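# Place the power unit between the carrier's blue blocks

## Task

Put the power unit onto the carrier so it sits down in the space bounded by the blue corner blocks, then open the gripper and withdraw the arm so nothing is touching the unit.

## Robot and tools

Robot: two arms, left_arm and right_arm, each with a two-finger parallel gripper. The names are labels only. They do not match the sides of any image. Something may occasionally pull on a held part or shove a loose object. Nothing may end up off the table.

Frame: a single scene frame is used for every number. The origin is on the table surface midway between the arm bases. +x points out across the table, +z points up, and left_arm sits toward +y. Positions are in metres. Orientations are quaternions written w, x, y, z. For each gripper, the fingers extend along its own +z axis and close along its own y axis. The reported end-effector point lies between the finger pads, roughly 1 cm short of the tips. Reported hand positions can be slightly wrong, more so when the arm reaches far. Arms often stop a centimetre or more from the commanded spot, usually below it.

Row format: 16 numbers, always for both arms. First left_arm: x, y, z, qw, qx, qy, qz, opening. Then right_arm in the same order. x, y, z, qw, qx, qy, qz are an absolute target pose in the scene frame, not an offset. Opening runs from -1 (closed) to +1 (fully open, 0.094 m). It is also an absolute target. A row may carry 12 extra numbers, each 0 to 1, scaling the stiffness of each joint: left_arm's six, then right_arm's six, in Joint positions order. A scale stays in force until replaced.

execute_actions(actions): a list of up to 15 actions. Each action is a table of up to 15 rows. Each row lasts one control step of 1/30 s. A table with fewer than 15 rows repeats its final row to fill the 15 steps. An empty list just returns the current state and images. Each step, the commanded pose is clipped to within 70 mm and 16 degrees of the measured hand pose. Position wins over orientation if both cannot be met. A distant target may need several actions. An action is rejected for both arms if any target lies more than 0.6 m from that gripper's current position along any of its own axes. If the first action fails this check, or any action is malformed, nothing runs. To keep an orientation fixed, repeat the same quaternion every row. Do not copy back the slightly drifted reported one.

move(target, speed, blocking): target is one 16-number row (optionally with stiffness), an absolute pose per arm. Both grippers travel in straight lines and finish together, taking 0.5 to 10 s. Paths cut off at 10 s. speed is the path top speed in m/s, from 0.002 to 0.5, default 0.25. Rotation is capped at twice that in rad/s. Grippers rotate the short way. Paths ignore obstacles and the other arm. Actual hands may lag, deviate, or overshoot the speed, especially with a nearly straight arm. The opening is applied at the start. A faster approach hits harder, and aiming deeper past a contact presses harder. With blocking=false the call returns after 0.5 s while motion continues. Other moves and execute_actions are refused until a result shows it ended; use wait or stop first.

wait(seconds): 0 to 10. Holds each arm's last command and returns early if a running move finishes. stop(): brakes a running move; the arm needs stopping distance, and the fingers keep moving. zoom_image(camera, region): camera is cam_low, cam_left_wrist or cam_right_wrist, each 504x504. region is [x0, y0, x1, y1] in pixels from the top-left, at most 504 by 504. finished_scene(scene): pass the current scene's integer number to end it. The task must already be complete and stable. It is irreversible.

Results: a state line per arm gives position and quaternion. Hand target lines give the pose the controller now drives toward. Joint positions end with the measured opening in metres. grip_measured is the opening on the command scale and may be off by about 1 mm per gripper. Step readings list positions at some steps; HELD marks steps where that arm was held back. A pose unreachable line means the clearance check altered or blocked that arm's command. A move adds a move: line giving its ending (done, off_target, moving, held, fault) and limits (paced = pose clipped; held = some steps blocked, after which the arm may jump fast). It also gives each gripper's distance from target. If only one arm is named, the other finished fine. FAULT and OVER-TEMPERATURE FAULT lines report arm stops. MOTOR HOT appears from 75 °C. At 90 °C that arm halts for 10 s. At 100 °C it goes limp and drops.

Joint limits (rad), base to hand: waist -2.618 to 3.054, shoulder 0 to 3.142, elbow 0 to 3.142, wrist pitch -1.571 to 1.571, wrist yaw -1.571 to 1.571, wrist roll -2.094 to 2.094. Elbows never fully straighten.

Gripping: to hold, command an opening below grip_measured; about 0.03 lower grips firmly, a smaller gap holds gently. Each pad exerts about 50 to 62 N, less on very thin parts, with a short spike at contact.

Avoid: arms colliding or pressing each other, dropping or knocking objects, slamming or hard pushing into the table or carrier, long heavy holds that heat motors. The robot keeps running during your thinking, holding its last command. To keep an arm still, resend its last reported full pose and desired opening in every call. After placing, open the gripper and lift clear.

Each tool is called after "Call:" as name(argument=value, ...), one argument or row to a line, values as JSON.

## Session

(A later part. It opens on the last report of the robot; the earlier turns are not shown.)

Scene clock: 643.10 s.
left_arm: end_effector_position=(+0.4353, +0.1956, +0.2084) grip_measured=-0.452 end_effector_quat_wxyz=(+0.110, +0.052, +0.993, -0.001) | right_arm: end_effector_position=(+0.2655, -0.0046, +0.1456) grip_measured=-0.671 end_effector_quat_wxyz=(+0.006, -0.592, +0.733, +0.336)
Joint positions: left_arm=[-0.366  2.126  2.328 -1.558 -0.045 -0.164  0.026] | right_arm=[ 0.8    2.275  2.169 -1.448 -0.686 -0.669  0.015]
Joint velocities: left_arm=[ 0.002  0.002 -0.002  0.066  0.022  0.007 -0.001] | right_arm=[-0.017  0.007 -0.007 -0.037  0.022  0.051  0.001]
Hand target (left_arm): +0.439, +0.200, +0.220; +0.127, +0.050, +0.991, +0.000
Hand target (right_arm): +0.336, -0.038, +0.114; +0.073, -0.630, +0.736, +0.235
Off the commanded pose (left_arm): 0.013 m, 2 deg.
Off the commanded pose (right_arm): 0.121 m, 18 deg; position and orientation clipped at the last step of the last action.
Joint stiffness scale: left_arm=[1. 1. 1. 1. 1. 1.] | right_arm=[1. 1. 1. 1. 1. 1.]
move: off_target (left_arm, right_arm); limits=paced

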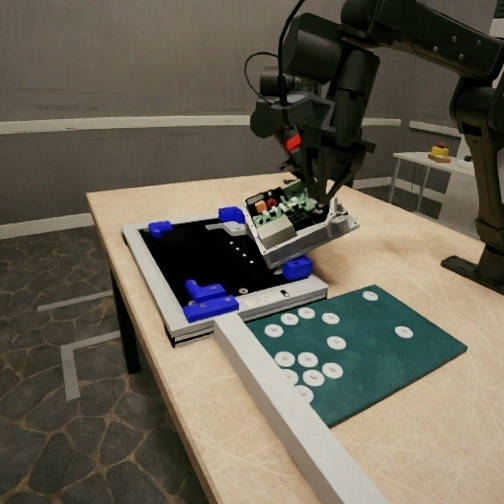

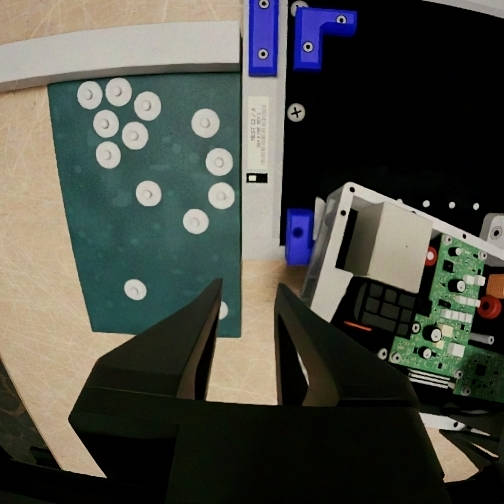

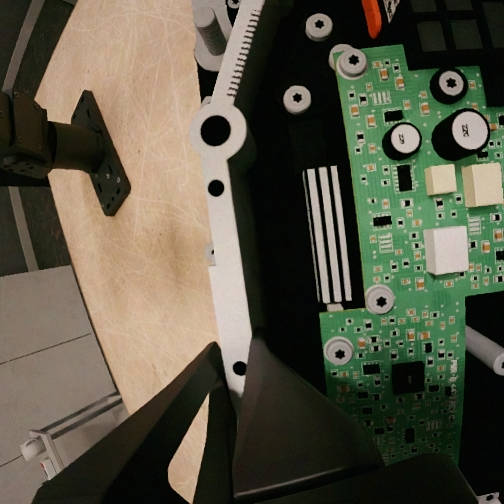

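Call:
move(
  target=[0.40,0.2,0.2,0.127,0.05,0.99,0,-0.45,0.2,-0.01,0.11,0.05,-0.62,0.75,0.2,-1],
  speed=0.04,
)

Call:
move(
  target=[0.40,0.2,0.2,0.127,0.05,0.99,0,-0.45,0.165,-0.02,0.045,0,-0.656,0.755,0,-1],
  speed=0.04,
)

Scene clock: 664.90 s.
left_arm: end_effector_position=(+0.4012, +0.2028, +0.1889) grip_measured=-0.452 end_effector_quat_wxyz=(+0.105, +0.049, +0.993, -0.000) | right_arm: end_effector_position=(+0.2249, -0.0102, +0.0911) grip_measured=-0.696 end_effector_quat_wxyz=(+0.065, -0.620, +0.762, +0.173)
Joint positions: left_arm=[-0.372  1.922  1.944 -1.387 -0.048 -0.177  0.026] | right_arm=[ 0.989  1.998  1.627 -0.999 -0.315 -0.463  0.014]
Joint velocities: left_arm=[ 0.012  0.002 -0.007 -0.051  0.051  0.022  0.001] | right_arm=[ 0.002 -0.012 -0.007 -0.037  0.022  0.007  0.   ]
Hand target (left_arm): +0.400, +0.199, +0.200; +0.127, +0.050, +0.991, -0.000
Hand target (right_arm): +0.200, -0.009, +0.108; +0.048, -0.624, +0.754, +0.200
Off the commanded pose (left_arm): 0.012 m, 3 deg.
Off the commanded pose (right_arm): 0.031 m, 4 deg.
Joint stiffness scale: left_arm=[1. 1. 1. 1. 1. 1.] | right_arm=[1. 1. 1. 1. 1. 1.]
move: off_target (left_arm, right_arm)

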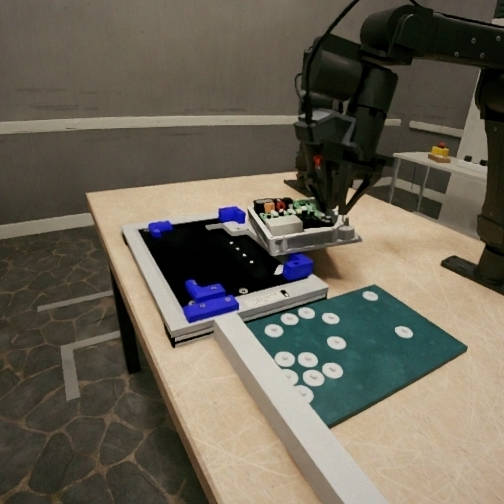

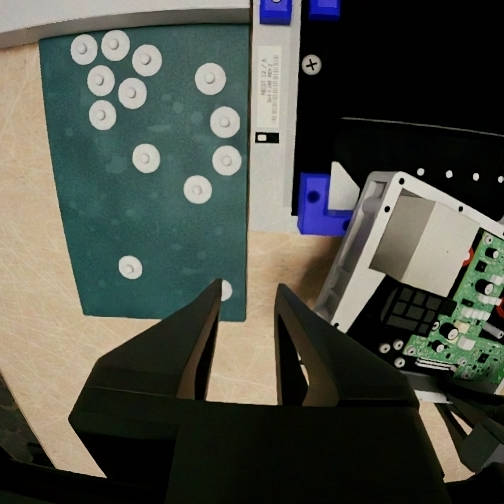

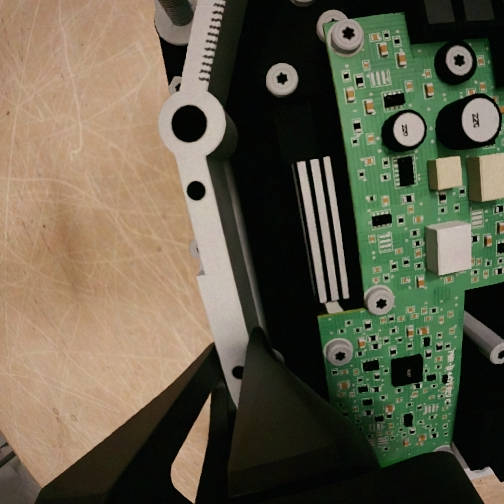

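Scene clock: 669.83 s.
left_arm: end_effector_position=(+0.4016, +0.2027, +0.1889) grip_measured=-0.452 end_effector_quat_wxyz=(+0.106, +0.049, +0.993, -0.000) | right_arm: end_effector_position=(+0.1922, -0.0195, +0.0488) grip_measured=-0.749 end_effector_quat_wxyz=(+0.038, -0.623, +0.782, -0.007)
Joint positions: left_arm=[-0.372  1.922  1.944 -1.385 -0.048 -0.177  0.026] | right_arm=[ 1.191  2.06   1.6   -1.047  0.043 -0.273  0.012]
Joint velocities: left_arm=[ 0.017 -0.007 -0.012 -0.007 -0.051 -0.037 -0.001] | right_arm=[ 0.007 -0.022 -0.002 -0.037 -0.037  0.051 -0.   ]
Hand target (left_arm): +0.400, +0.200, +0.200; +0.126, +0.050, +0.991, -0.000
Hand target (right_arm): +0.166, -0.020, +0.045; -0.001, -0.654, +0.756, +0.000
Off the commanded pose (left_arm): 0.012 m, 2 deg.
Off the commanded pose (right_arm): 0.027 m, 7 deg.
Joint stiffness scale: left_arm=[1. 1. 1. 1. 1. 1.] | right_arm=[1. 1. 1. 1. 1. 1.]
move: off_target (left_arm, right_arm)

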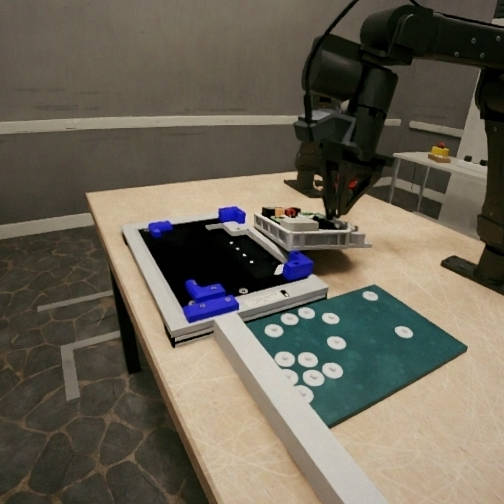

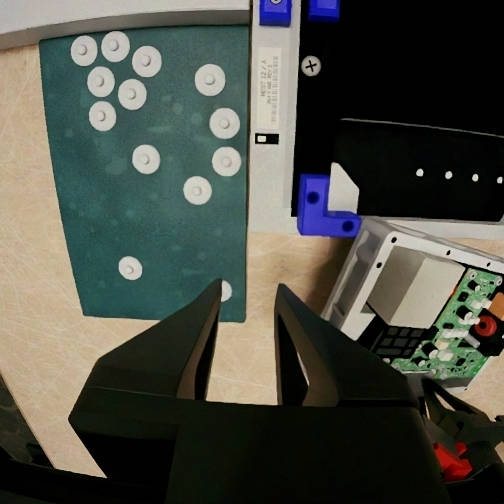

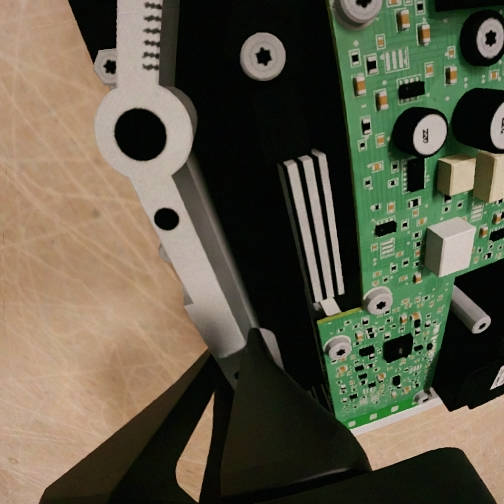

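Call:
move(
  target=[0.36,0.17,0.12,0.1,0.19,0.977,-0.02,-0.5,0.155,-0.005,0.04,0,-0.6,0.8,0,-1],
  speed=0.04,
)

Scene clock: 680.57 s.
left_arm: end_effector_position=(+0.3613, +0.1747, +0.1098) grip_measured=-0.498 end_effector_quat_wxyz=(+0.079, +0.180, +0.980, -0.012) | right_arm: end_effector_position=(+0.1685, -0.0155, +0.0395) grip_measured=-0.755 end_effector_quat_wxyz=(+0.009, -0.605, +0.796, -0.022)
Joint positions: left_arm=[-0.453  1.819  1.501 -1.094 -0.004  0.004  0.024] | right_arm=[ 1.25   2.104  1.631 -1.102  0.047 -0.166  0.012]
Joint velocities: left_arm=[ 0.002 -0.007 -0.022  0.007  0.066  0.022 -0.   ] | right_arm=[-0.002  0.002 -0.007 -0.022 -0.022 -0.022  0.   ]
Hand target (left_arm): +0.362, +0.169, +0.120; +0.100, +0.190, +0.977, -0.020
Hand target (right_arm): +0.155, -0.005, +0.040; -0.000, -0.600, +0.800, -0.000
Off the commanded pose (left_arm): 0.011 m, 3 deg.
Off the commanded pose (right_arm): 0.017 m, 3 deg.
Joint stiffness scale: left_arm=[1. 1. 1. 1. 1. 1.] | right_arm=[1. 1. 1. 1. 1. 1.]
move: off_target (left_arm, right_arm)

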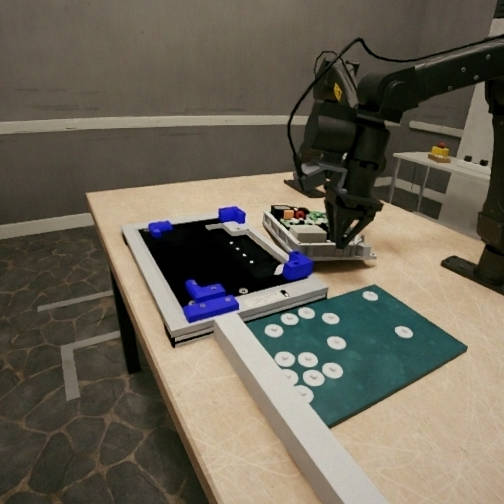

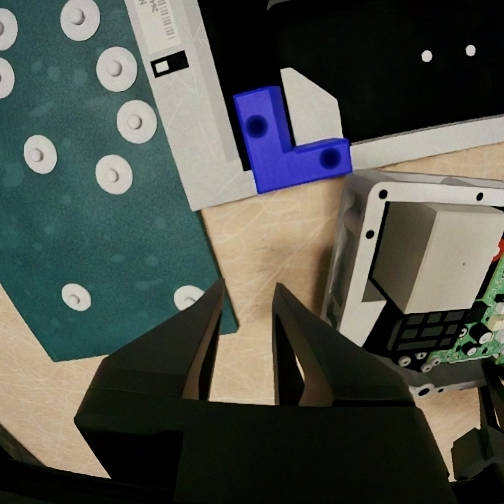

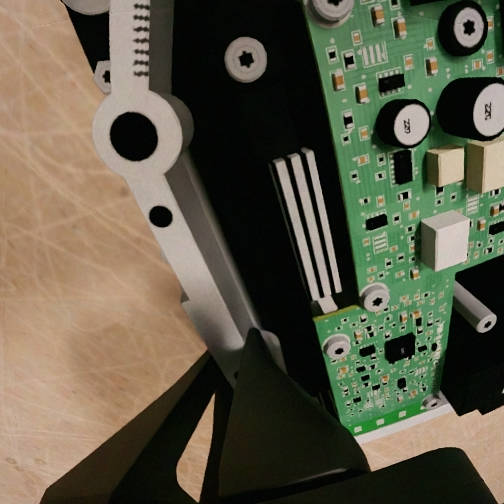

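Call:
move(
  target=[0.368,0.085,0.075,0.1,0.215,0.971,-0.022,-0.5,0.1685,-0.0155,0.0395,0,-0.605,0.796,0,-1],
  speed=0.08,
)

Scene clock: 697.77 s.
left_arm: end_effector_position=(+0.3593, +0.1028, +0.0687) grip_measured=-0.499 end_effector_quat_wxyz=(+0.075, +0.211, +0.975, -0.006) | right_arm: end_effector_position=(+0.1686, -0.0161, +0.0394) grip_measured=-0.755 end_effector_quat_wxyz=(+0.005, -0.608, +0.794, -0.016)
Joint positions: left_arm=[-0.636  1.963  1.531 -0.993 -0.037 -0.114  0.024] | right_arm=[ 1.242  2.104  1.631 -1.104  0.032 -0.181  0.012]
Joint velocities: left_arm=[-0.012 -0.002  0.002  0.051 -0.007  0.007  0.   ] | right_arm=[0.007 0.007 0.002 0.037 0.007 0.037 0.001]
Hand target (left_arm): +0.369, +0.085, +0.076; +0.099, +0.215, +0.971, -0.023
Hand target (right_arm): +0.168, -0.015, +0.040; +0.000, -0.605, +0.796, -0.000
Off the commanded pose (left_arm): 0.021 m, 3 deg.
Off the commanded pose (right_arm): 0.001 m, 2 deg.
Joint stiffness scale: left_arm=[1. 1. 1. 1. 1. 1.] | right_arm=[1. 1. 1. 1. 1. 1.]
move: off_target (left_arm)

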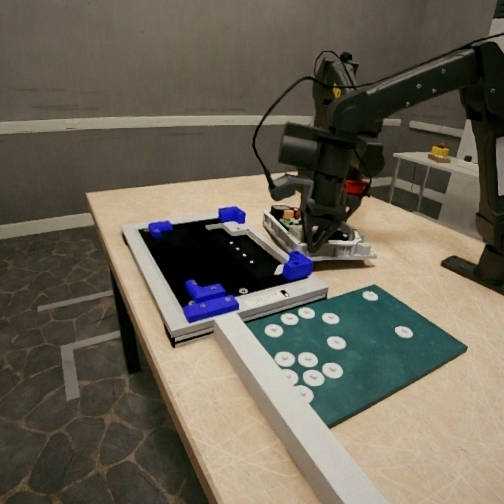

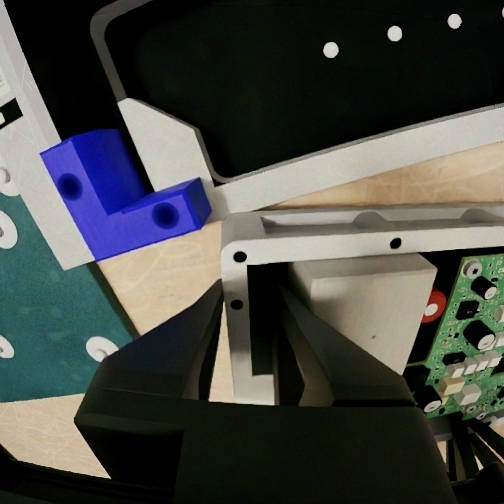

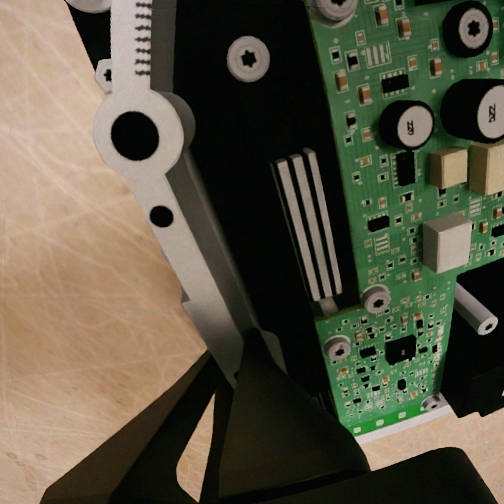

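Call:
move(
  target=[0.366,0.113,0.075,0.1,0.215,0.971,-0.022,-0.5,0.1685,-0.0155,0.0395,0,-0.605,0.796,0,-1],
  speed=0.04,
)

Call:
move(
  target=[0.366,0.113,0.03,0.1,0.215,0.971,-0.022,-0.5,0.1685,-0.0155,0.0395,0,-0.605,0.796,0,-1],
  speed=0.04,
)

Scene clock: 707.27 s.
left_arm: end_effector_position=(+0.3622, +0.1118, +0.0652) grip_measured=-0.499 end_effector_quat_wxyz=(+0.083, +0.216, +0.973, -0.013) | right_arm: end_effector_position=(+0.1686, -0.0161, +0.0394) grip_measured=-0.755 end_effector_quat_wxyz=(+0.005, -0.608, +0.794, -0.016)
Joint positions: left_arm=[-0.607  1.94   1.482 -0.946 -0.023 -0.075  0.024] | right_arm=[ 1.242  2.104  1.631 -1.104  0.032 -0.181  0.012]
Joint velocities: left_arm=[-0.002 -0.017 -0.012  0.007  0.022  0.007  0.001] | right_arm=[-0.007 -0.012  0.002 -0.081  0.007 -0.051 -0.001]
Hand target (left_arm): +0.366, +0.113, +0.075; +0.100, +0.216, +0.971, -0.021
Hand target (right_arm): +0.169, -0.015, +0.040; +0.000, -0.605, +0.796, -0.000
Off the commanded pose (left_arm): 0.011 m, 2 deg.
Off the commanded pose (right_arm): 0.001 m, 2 deg.
Joint stiffness scale: left_arm=[1. 1. 1. 1. 1. 1.] | right_arm=[1. 1. 1. 1. 1. 1.]
move: off_target (left_arm)

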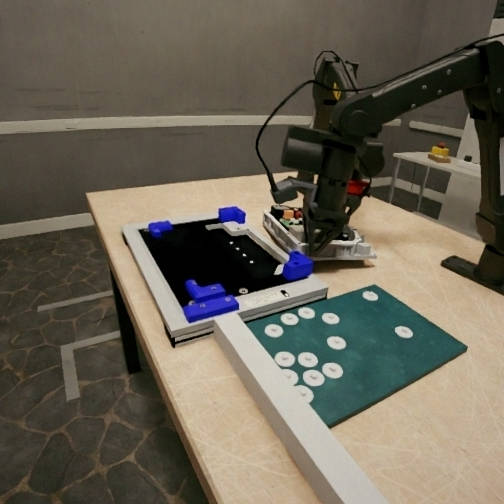

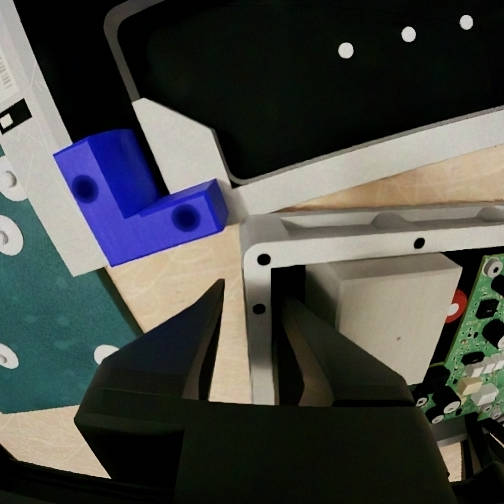

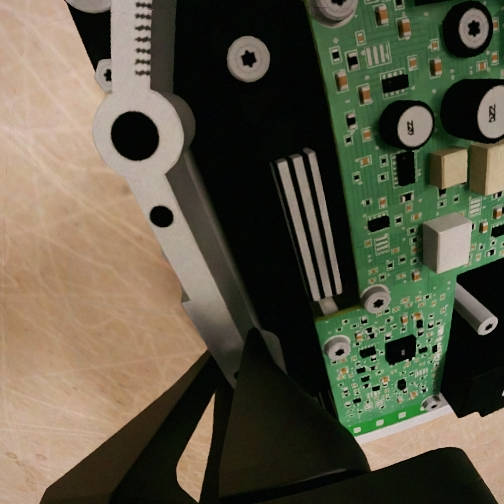

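Scene clock: 708.40 s.
left_arm: end_effector_position=(+0.3608, +0.1119, +0.0519) grip_measured=-0.499 end_effector_quat_wxyz=(+0.096, +0.217, +0.971, -0.019) | right_arm: end_effector_position=(+0.1686, -0.0158, +0.0394) grip_measured=-0.755 end_effector_quat_wxyz=(+0.005, -0.608, +0.794, -0.015)
Joint positions: left_arm=[-0.607  1.924  1.399 -0.851 -0.019 -0.072  0.024] | right_arm=[ 1.242  2.104  1.631 -1.103  0.031 -0.181  0.012]
Joint velocities: left_arm=[ 0.007 -0.012  0.012 -0.081  0.022  0.022  0.001] | right_arm=[ 0.002  0.007 -0.012  0.022  0.007 -0.051  0.   ]
Hand target (left_arm): +0.365, +0.113, +0.031; +0.099, +0.215, +0.971, -0.022
Hand target (right_arm): +0.169, -0.015, +0.040; +0.000, -0.605, +0.796, -0.000
Off the commanded pose (left_arm): 0.023 m, 1 deg.
Off the commanded pose (right_arm): 0.000 m, 2 deg.
Joint stiffness scale: left_arm=[1. 1. 1. 1. 1. 1.] | right_arm=[1. 1. 1. 1. 1. 1.]
move: off_target (left_arm)

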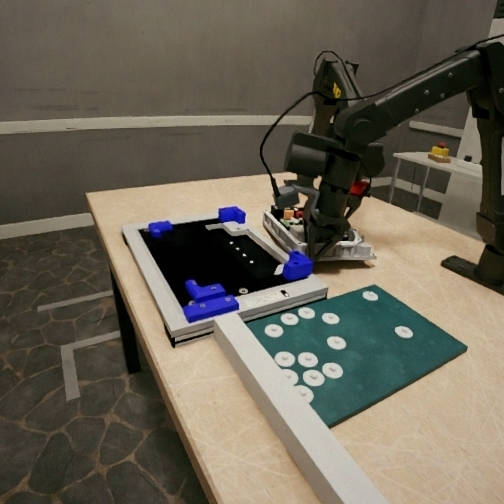

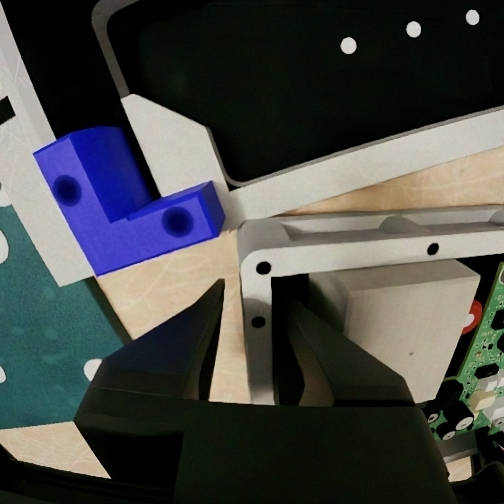

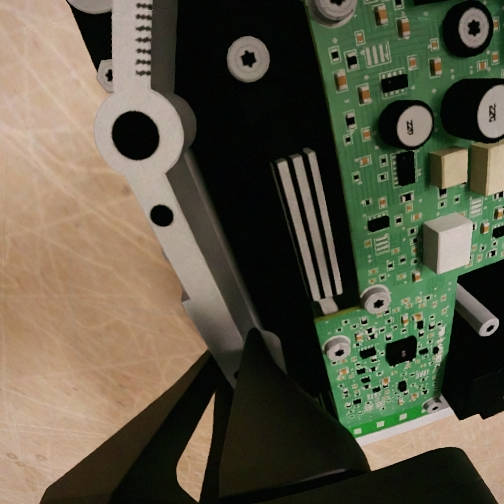

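Shift ~5 mm inward.

Call:
move(
  target=[0.362,0.106,0.068,0.1,0.215,0.971,-0.022,-0.5,0.1685,-0.0155,0.0395,0,-0.605,0.796,0,-1],
  speed=0.04,
)

Call:
move(
  target=[0.362,0.106,0.03,0.1,0.215,0.971,-0.022,-0.5,0.1685,-0.0155,0.0395,0,-0.605,0.796,0,-1],
  speed=0.04,
)

Scene clock: 716.97 s.
left_arm: end_effector_position=(+0.3586, +0.1129, +0.0567) grip_measured=-0.499 end_effector_quat_wxyz=(+0.090, +0.214, +0.973, -0.018) | right_arm: end_effector_position=(+0.1687, -0.0160, +0.0394) grip_measured=-0.755 end_effector_quat_wxyz=(+0.005, -0.608, +0.794, -0.015)
Joint positions: left_arm=[-0.607  1.921  1.417 -0.885 -0.018 -0.08   0.024] | right_arm=[ 1.242  2.104  1.631 -1.104  0.032 -0.181  0.012]
Joint velocities: left_arm=[-0.002  0.002  0.012 -0.037 -0.081  0.037  0.001] | right_arm=[-0.002 -0.002 -0.007  0.037  0.066  0.022 -0.   ]
Hand target (left_arm): +0.362, +0.106, +0.068; +0.100, +0.215, +0.971, -0.022
Hand target (right_arm): +0.169, -0.015, +0.040; +0.000, -0.605, +0.796, -0.000
Off the commanded pose (left_arm): 0.014 m, 1 deg.
Off the commanded pose (right_arm): 0.001 m, 2 deg.
Joint stiffness scale: left_arm=[1. 1. 1. 1. 1. 1.] | right_arm=[1. 1. 1. 1. 1. 1.]
move: off_target (left_arm)

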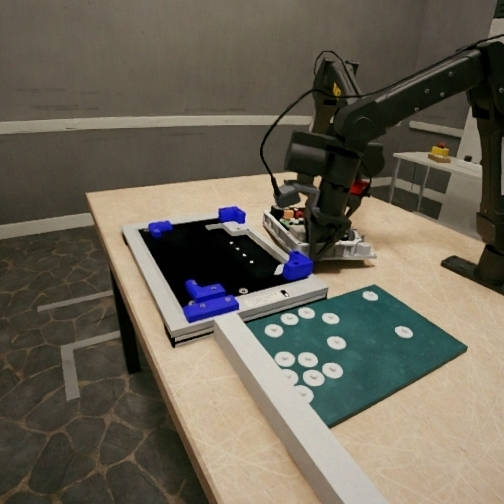

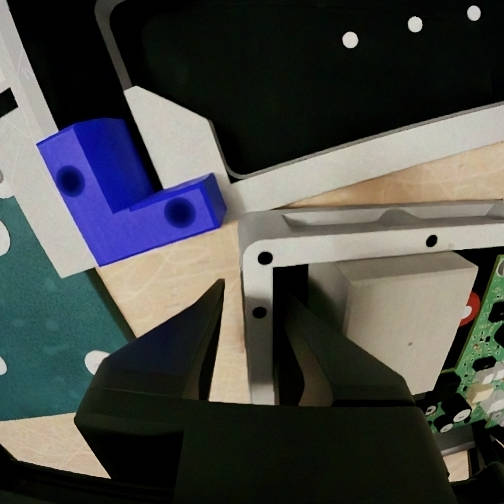

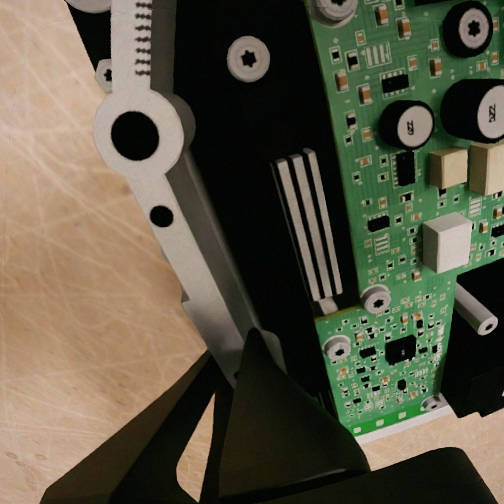

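Scene clock: 717.90 s.
left_arm: end_effector_position=(+0.3610, +0.1115, +0.0520) grip_measured=-0.499 end_effector_quat_wxyz=(+0.098, +0.214, +0.972, -0.021) | right_arm: end_effector_position=(+0.1686, -0.0158, +0.0394) grip_measured=-0.755 end_effector_quat_wxyz=(+0.005, -0.608, +0.794, -0.015)
Joint positions: left_arm=[-0.607  1.921  1.394 -0.845 -0.018 -0.08   0.024] | right_arm=[ 1.242  2.104  1.631 -1.103  0.031 -0.181  0.012]
Joint velocities: left_arm=[-0.002  0.002 -0.012 -0.007  0.007 -0.022 -0.   ] | right_arm=[-0.022  0.002 -0.007 -0.007  0.007 -0.095  0.   ]
Hand target (left_arm): +0.361, +0.107, +0.031; +0.099, +0.215, +0.971, -0.022
Hand target (right_arm): +0.169, -0.015, +0.040; +0.000, -0.605, +0.796, -0.000
Off the commanded pose (left_arm): 0.023 m, 0 deg.
Off the commanded pose (right_arm): 0.000 m, 2 deg.
Joint stiffness scale: left_arm=[1. 1. 1. 1. 1. 1.] | right_arm=[1. 1. 1. 1. 1. 1.]
move: off_target (left_arm)

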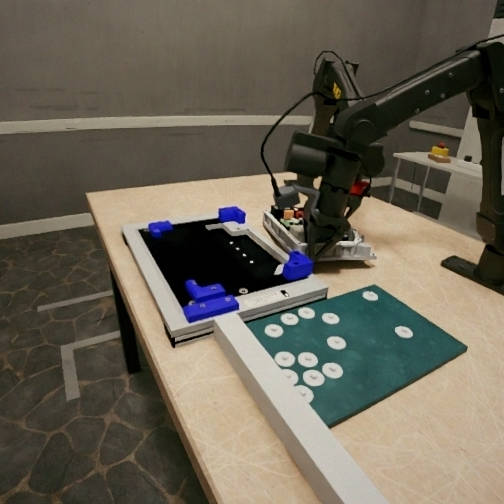

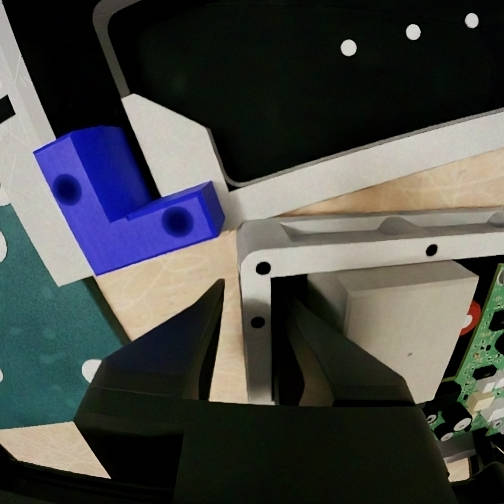

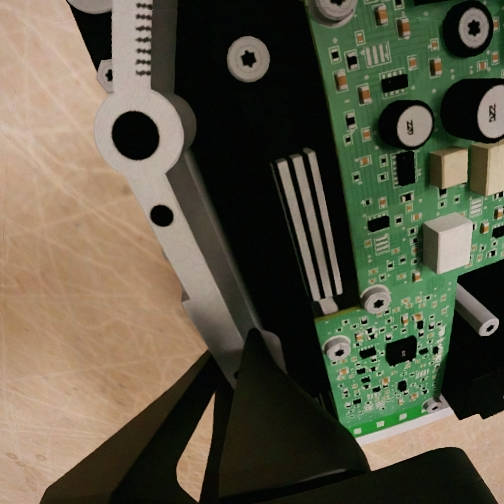

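Call:
move(
  target=[0.361,0.098,0.072,0.1,0.215,0.971,-0.022,-0.5,0.1686,-0.016,0.0394,0,-0.605,0.796,0,-1],
  speed=0.05,
)

Call:
move(
  target=[0.361,0.100,0.03,0.1,0.215,0.971,-0.022,-0.5,0.1686,-0.016,0.0394,0,-0.605,0.796,0,-1],
  speed=0.03,
)

Scene clock: 746.87 s.
left_arm: end_effector_position=(+0.3565, +0.1053, +0.0644) grip_measured=-0.499 end_effector_quat_wxyz=(+0.091, +0.215, +0.972, -0.019) | right_arm: end_effector_position=(+0.1686, -0.0161, +0.0394) grip_measured=-0.755 end_effector_quat_wxyz=(+0.005, -0.608, +0.794, -0.016)
Joint positions: left_arm=[-0.627  1.918  1.445 -0.913 -0.02  -0.097  0.024] | right_arm=[ 1.242  2.104  1.631 -1.104  0.032 -0.181  0.012]
Joint velocities: left_arm=[-0.007  0.017 -0.017 -0.125  0.125 -0.007 -0.001] | right_arm=[-0.022 -0.007  0.002 -0.066  0.037 -0.051 -0.001]
Hand target (left_arm): +0.361, +0.098, +0.072; +0.100, +0.215, +0.971, -0.022
Hand target (right_arm): +0.169, -0.016, +0.040; +0.000, -0.605, +0.796, -0.000
Off the commanded pose (left_arm): 0.011 m, 1 deg.
Off the commanded pose (right_arm): 0.000 m, 2 deg.
Joint stiffness scale: left_arm=[1. 1. 1. 1. 1. 1.] | right_arm=[1. 1. 1. 1. 1. 1.]
move: off_target (left_arm)

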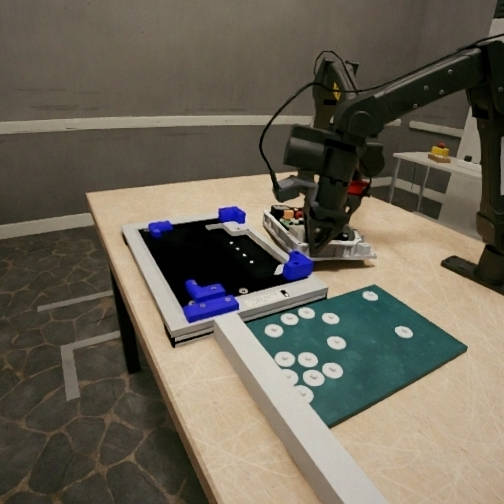

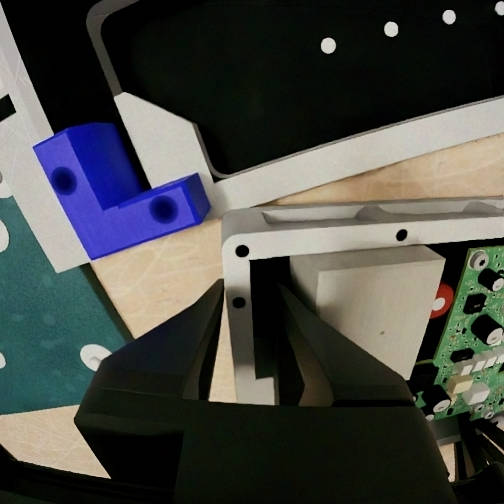

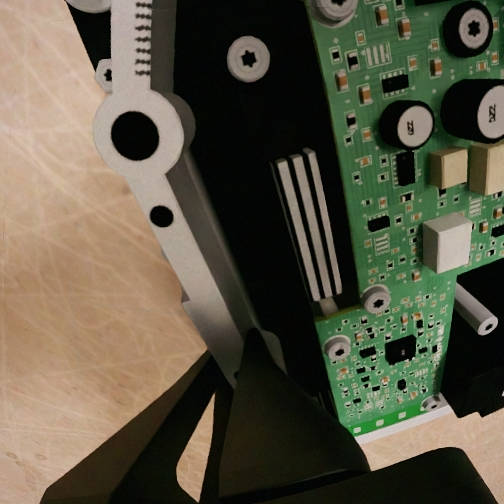

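Scene clock: 748.27 s.
left_arm: end_effector_position=(+0.3595, +0.1057, +0.0518) grip_measured=-0.499 end_effector_quat_wxyz=(+0.098, +0.213, +0.972, -0.017) | right_arm: end_effector_position=(+0.1686, -0.0161, +0.0394) grip_measured=-0.755 end_effector_quat_wxyz=(+0.005, -0.608, +0.794, -0.015)
Joint positions: left_arm=[-0.627  1.929  1.405 -0.85  -0.03  -0.099  0.024] | right_arm=[ 1.242  2.104  1.631 -1.104  0.031 -0.181  0.012]
Joint velocities: left_arm=[-0.017 -0.007 -0.007 -0.007  0.037 -0.007 -0.   ] | right_arm=[ 0.002  0.007 -0.002  0.007 -0.007  0.022  0.001]
Hand target (left_arm): +0.360, +0.100, +0.031; +0.099, +0.215, +0.971, -0.022
Hand target (right_arm): +0.169, -0.016, +0.040; +0.000, -0.605, +0.796, -0.000
Off the commanded pose (left_arm): 0.023 m, 1 deg.
Off the commanded pose (right_arm): 0.000 m, 2 deg.
Joint stiffness scale: left_arm=[1. 1. 1. 1. 1. 1.] | right_arm=[1. 1. 1. 1. 1. 1.]
move: off_target (left_arm)

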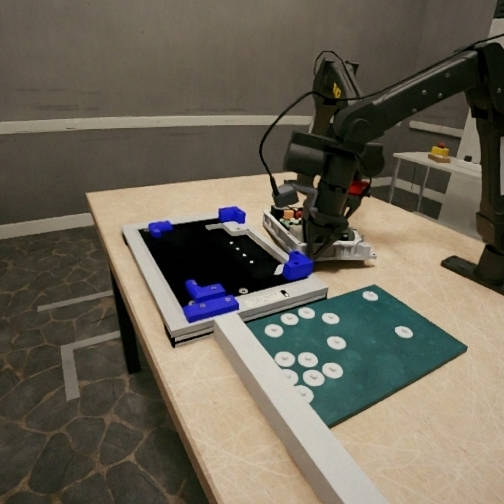

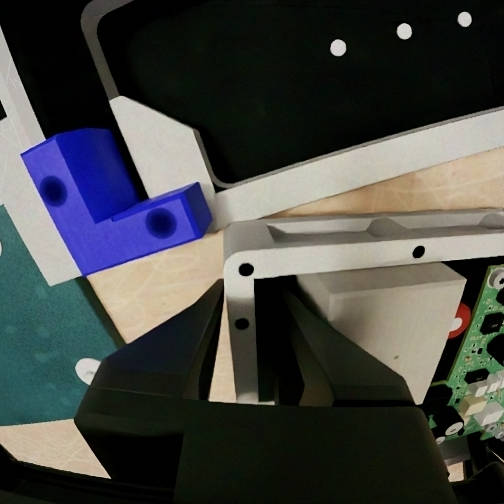

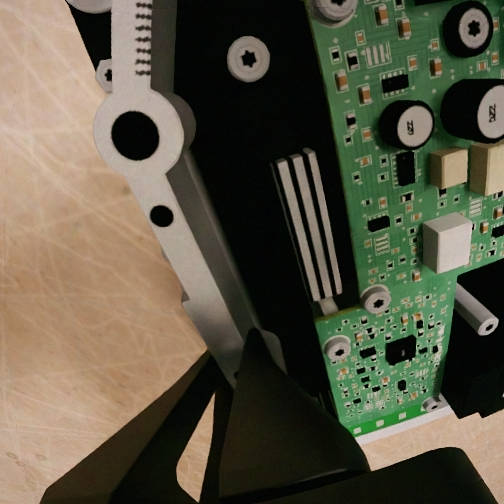

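Call:
move(
  target=[0.361,0.102,0.07,0.1,0.215,0.971,-0.022,-0.66,0.1686,-0.016,0.0394,0,-0.605,0.796,0,-1],
  speed=0.05,
)

Call:
move(
  target=[0.361,0.102,0.03,0.1,0.215,0.971,-0.022,-0.66,0.1686,-0.016,0.0394,0,-0.605,0.796,0,-1],
  speed=0.03,
)

Scene clock: 756.70 s.
left_arm: end_effector_position=(+0.3547, +0.1095, +0.0574) grip_measured=-0.658 end_effector_quat_wxyz=(+0.085, +0.213, +0.973, -0.012) | right_arm: end_effector_position=(+0.1686, -0.0162, +0.0394) grip_measured=-0.755 end_effector_quat_wxyz=(+0.004, -0.608, +0.794, -0.016)
Joint positions: left_arm=[-0.625  1.925  1.428 -0.905 -0.03  -0.1    0.016] | right_arm=[ 1.242  2.104  1.631 -1.104  0.032 -0.181  0.012]
Joint velocities: left_arm=[ 0.017 -0.002 -0.007  0.037  0.007 -0.066 -0.   ] | right_arm=[-0.002 -0.012 -0.002 -0.037  0.022 -0.037  0.   ]
Hand target (left_arm): +0.360, +0.102, +0.070; +0.100, +0.215, +0.971, -0.022
Hand target (right_arm): +0.169, -0.016, +0.040; +0.000, -0.605, +0.796, -0.000
Off the commanded pose (left_arm): 0.016 m, 2 deg.
Off the commanded pose (right_arm): 0.000 m, 2 deg.
Joint stiffness scale: left_arm=[1. 1. 1. 1. 1. 1.] | right_arm=[1. 1. 1. 1. 1. 1.]
move: off_target (left_arm)

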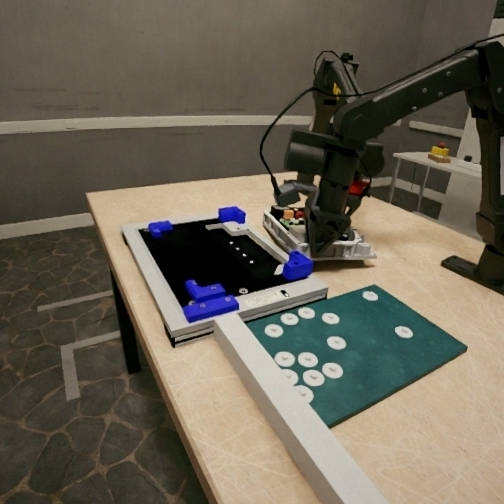

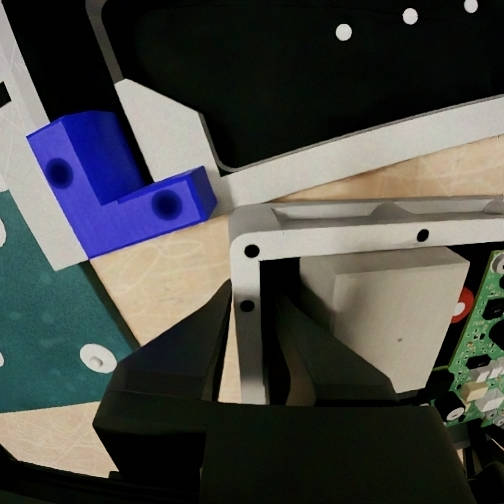

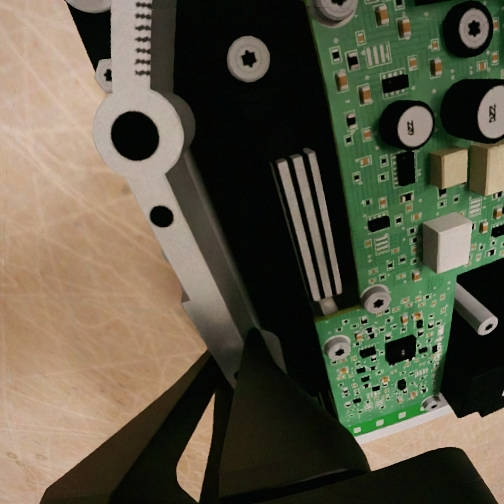

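Scene clock: 757.90 s.
left_arm: end_effector_position=(+0.3574, +0.1091, +0.0520) grip_measured=-0.658 end_effector_quat_wxyz=(+0.094, +0.212, +0.973, -0.012) | right_arm: end_effector_position=(+0.1686, -0.0159, +0.0394) grip_measured=-0.755 end_effector_quat_wxyz=(+0.005, -0.608, +0.794, -0.015)
Joint positions: left_arm=[-0.625  1.925  1.404 -0.863 -0.036 -0.1    0.016] | right_arm=[ 1.242  2.104  1.631 -1.103  0.03  -0.181  0.012]
Joint velocities: left_arm=[ 0.012  0.002 -0.007 -0.081  0.022  0.051  0.001] | right_arm=[-0.017 -0.007  0.007 -0.051 -0.051 -0.007 -0.   ]
Hand target (left_arm): +0.360, +0.103, +0.031; +0.098, +0.215, +0.971, -0.021
Hand target (right_arm): +0.169, -0.016, +0.040; +0.000, -0.605, +0.796, -0.000
Off the commanded pose (left_arm): 0.023 m, 1 deg.
Off the commanded pose (right_arm): 0.000 m, 2 deg.
Joint stiffness scale: left_arm=[1. 1. 1. 1. 1. 1.] | right_arm=[1. 1. 1. 1. 1. 1.]
move: off_target (left_arm)

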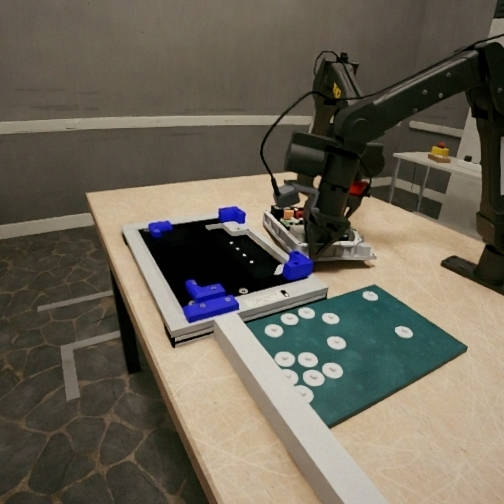

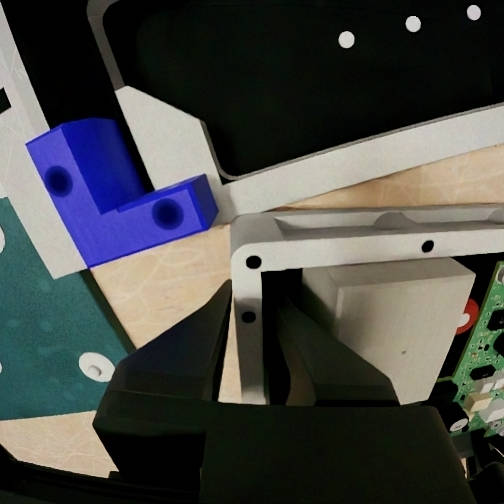

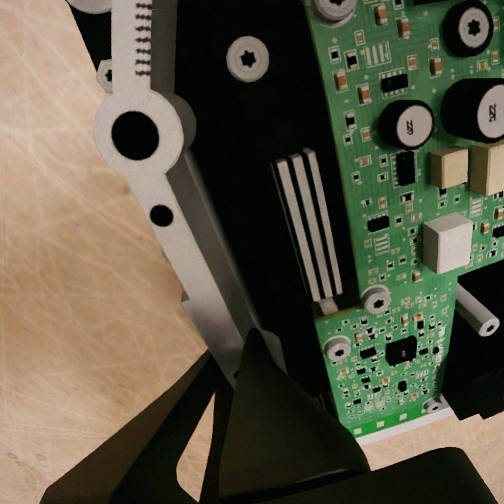

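Call:
move(
  target=[0.361,0.094,0.085,0.1,0.215,0.971,-0.022,-0.62,0.1686,-0.016,0.0394,0,-0.605,0.796,0,-1],
  speed=0.05,
)

Call:
move(
  target=[0.361,0.097,0.015,0.1,0.215,0.971,-0.022,-0.62,0.1686,-0.016,0.0394,0,-0.605,0.796,0,-1],
  speed=0.03,
)

Scene clock: 766.00 s.
left_arm: end_effector_position=(+0.3577, +0.1061, +0.0745) grip_measured=-0.621 end_effector_quat_wxyz=(+0.088, +0.212, +0.973, -0.010) | right_arm: end_effector_position=(+0.1686, -0.0163, +0.0394) grip_measured=-0.755 end_effector_quat_wxyz=(+0.004, -0.608, +0.794, -0.015)
Joint positions: left_arm=[-0.631  1.922  1.493 -0.968 -0.036 -0.107  0.018] | right_arm=[ 1.242  2.104  1.631 -1.105  0.031 -0.182  0.012]
Joint velocities: left_arm=[-0.017 -0.007  0.007 -0.051  0.007 -0.051 -0.   ] | right_arm=[-0.002 -0.017 -0.022  0.066  0.007  0.051  0.   ]
Hand target (left_arm): +0.360, +0.095, +0.085; +0.100, +0.215, +0.971, -0.022
Hand target (right_arm): +0.169, -0.016, +0.040; +0.000, -0.605, +0.796, -0.000
Off the commanded pose (left_arm): 0.016 m, 2 deg.
Off the commanded pose (right_arm): 0.000 m, 2 deg.
Joint stiffness scale: left_arm=[1. 1. 1. 1. 1. 1.] | right_arm=[1. 1. 1. 1. 1. 1.]
move: off_target (left_arm)

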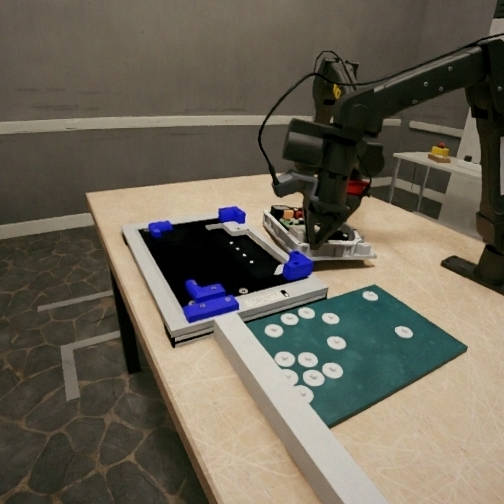

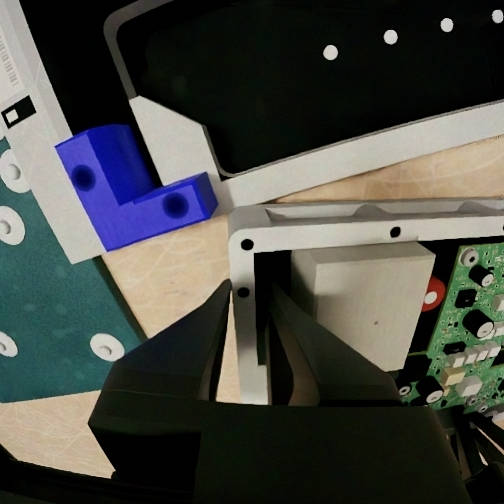

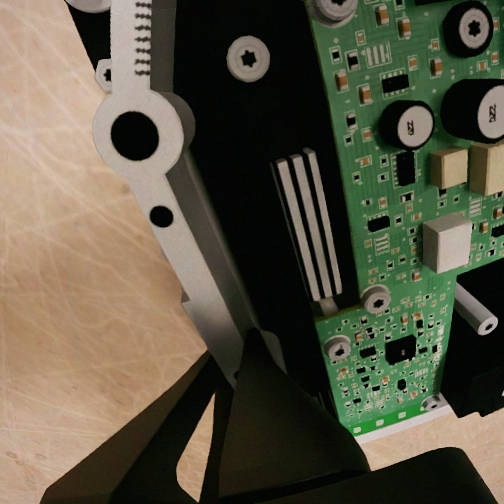

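Scene clock: 768.23 s.
left_arm: end_effector_position=(+0.3598, +0.1074, +0.0509) grip_measured=-0.621 end_effector_quat_wxyz=(+0.102, +0.211, +0.972, -0.009) | right_arm: end_effector_position=(+0.1685, -0.0158, +0.0394) grip_measured=-0.755 end_effector_quat_wxyz=(+0.005, -0.608, +0.794, -0.015)
Joint positions: left_arm=[-0.631  1.925  1.396 -0.842 -0.049 -0.107  0.018] | right_arm=[ 1.242  2.104  1.631 -1.103  0.03  -0.182  0.012]
Joint velocities: left_arm=[-0.017 -0.002 -0.007 -0.037 -0.037 -0.022 -0.001] | right_arm=[ 0.002  0.002 -0.002 -0.022  0.037 -0.007 -0.001]
Hand target (left_arm): +0.359, +0.099, +0.017; +0.097, +0.215, +0.972, -0.021
Hand target (right_arm): +0.169, -0.016, +0.040; +0.000, -0.605, +0.796, -0.000
Off the commanded pose (left_arm): 0.037 m, 2 deg.
Off the commanded pose (right_arm): 0.000 m, 2 deg.
Joint stiffness scale: left_arm=[1. 1. 1. 1. 1. 1.] | right_arm=[1. 1. 1. 1. 1. 1.]
move: off_target (left_arm)

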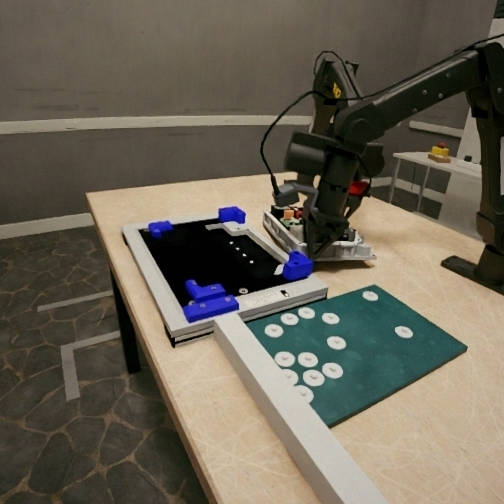

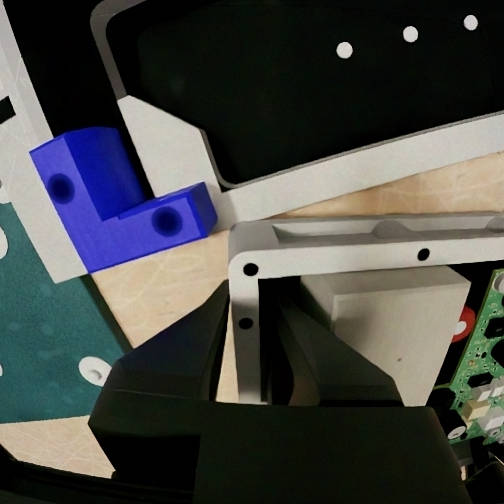

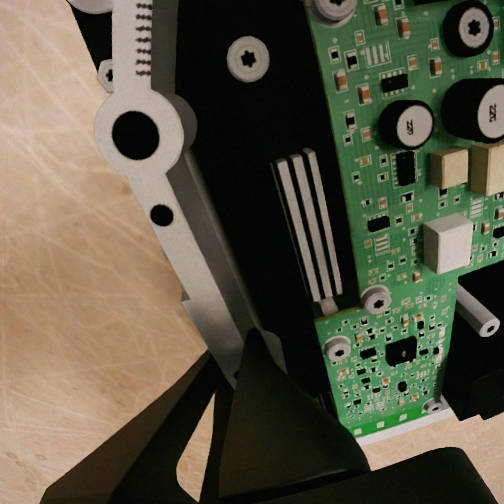

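Call:
move(
  target=[0.36,0.107,0.045,0.1,0.215,0.971,-0.022,-1,0.1686,-0.016,0.0394,0,-0.605,0.796,0,-1],
  speed=0.03,
)

Scene clock: 773.13 s.
left_arm: end_effector_position=(+0.3612, +0.1096, +0.0531) grip_measured=-0.755 end_effector_quat_wxyz=(+0.106, +0.189, +0.976, -0.005) | right_arm: end_effector_position=(+0.1673, -0.0129, +0.0394) grip_measured=-0.755 end_effector_quat_wxyz=(+0.006, -0.606, +0.795, -0.009)
Joint positions: left_arm=[-0.631  1.921  1.397 -0.843 -0.063 -0.149  0.012] | right_arm=[ 1.244  2.104  1.631 -1.095  0.022 -0.176  0.012]
Joint velocities: left_arm=[-0.007 -0.012  0.017 -0.081 -0.051  0.007 -0.   ] | right_arm=[-0.017  0.002 -0.017 -0.022 -0.066  0.095  0.002]
Hand target (left_arm): +0.360, +0.107, +0.045; +0.100, +0.214, +0.971, -0.021
Hand target (right_arm): +0.169, -0.016, +0.039; +0.000, -0.605, +0.796, -0.000
Off the commanded pose (left_arm): 0.009 m, 4 deg.
Off the commanded pose (right_arm): 0.003 m, 1 deg.
Joint stiffness scale: left_arm=[1. 1. 1. 1. 1. 1.] | right_arm=[1. 1. 1. 1. 1. 1.]
move: off_target (left_arm)

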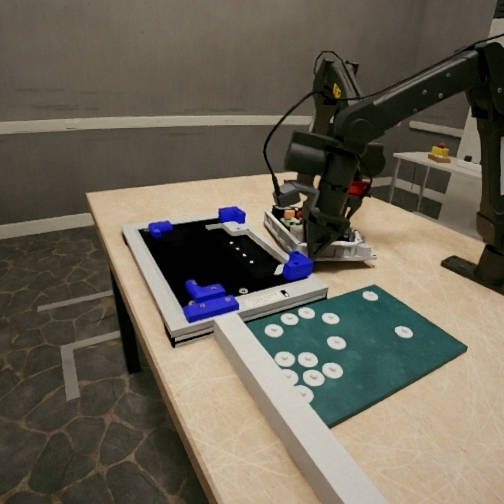

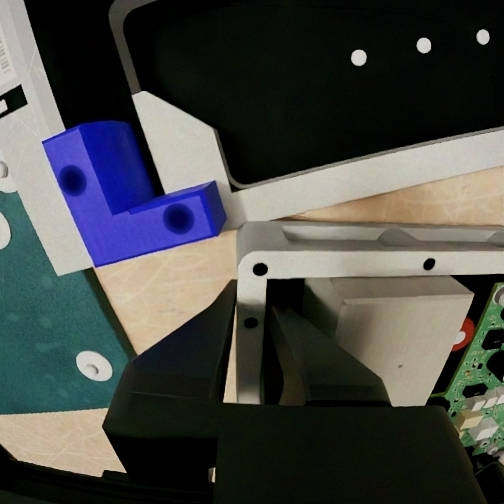

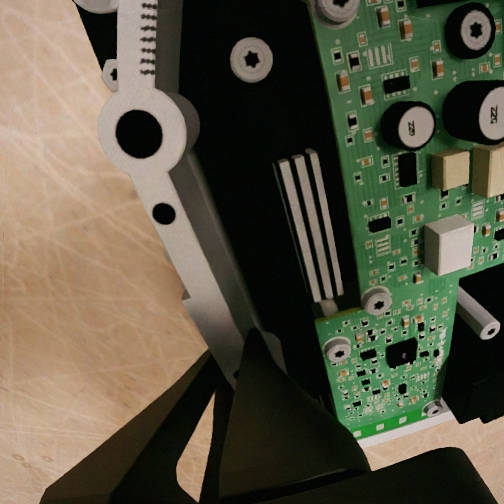

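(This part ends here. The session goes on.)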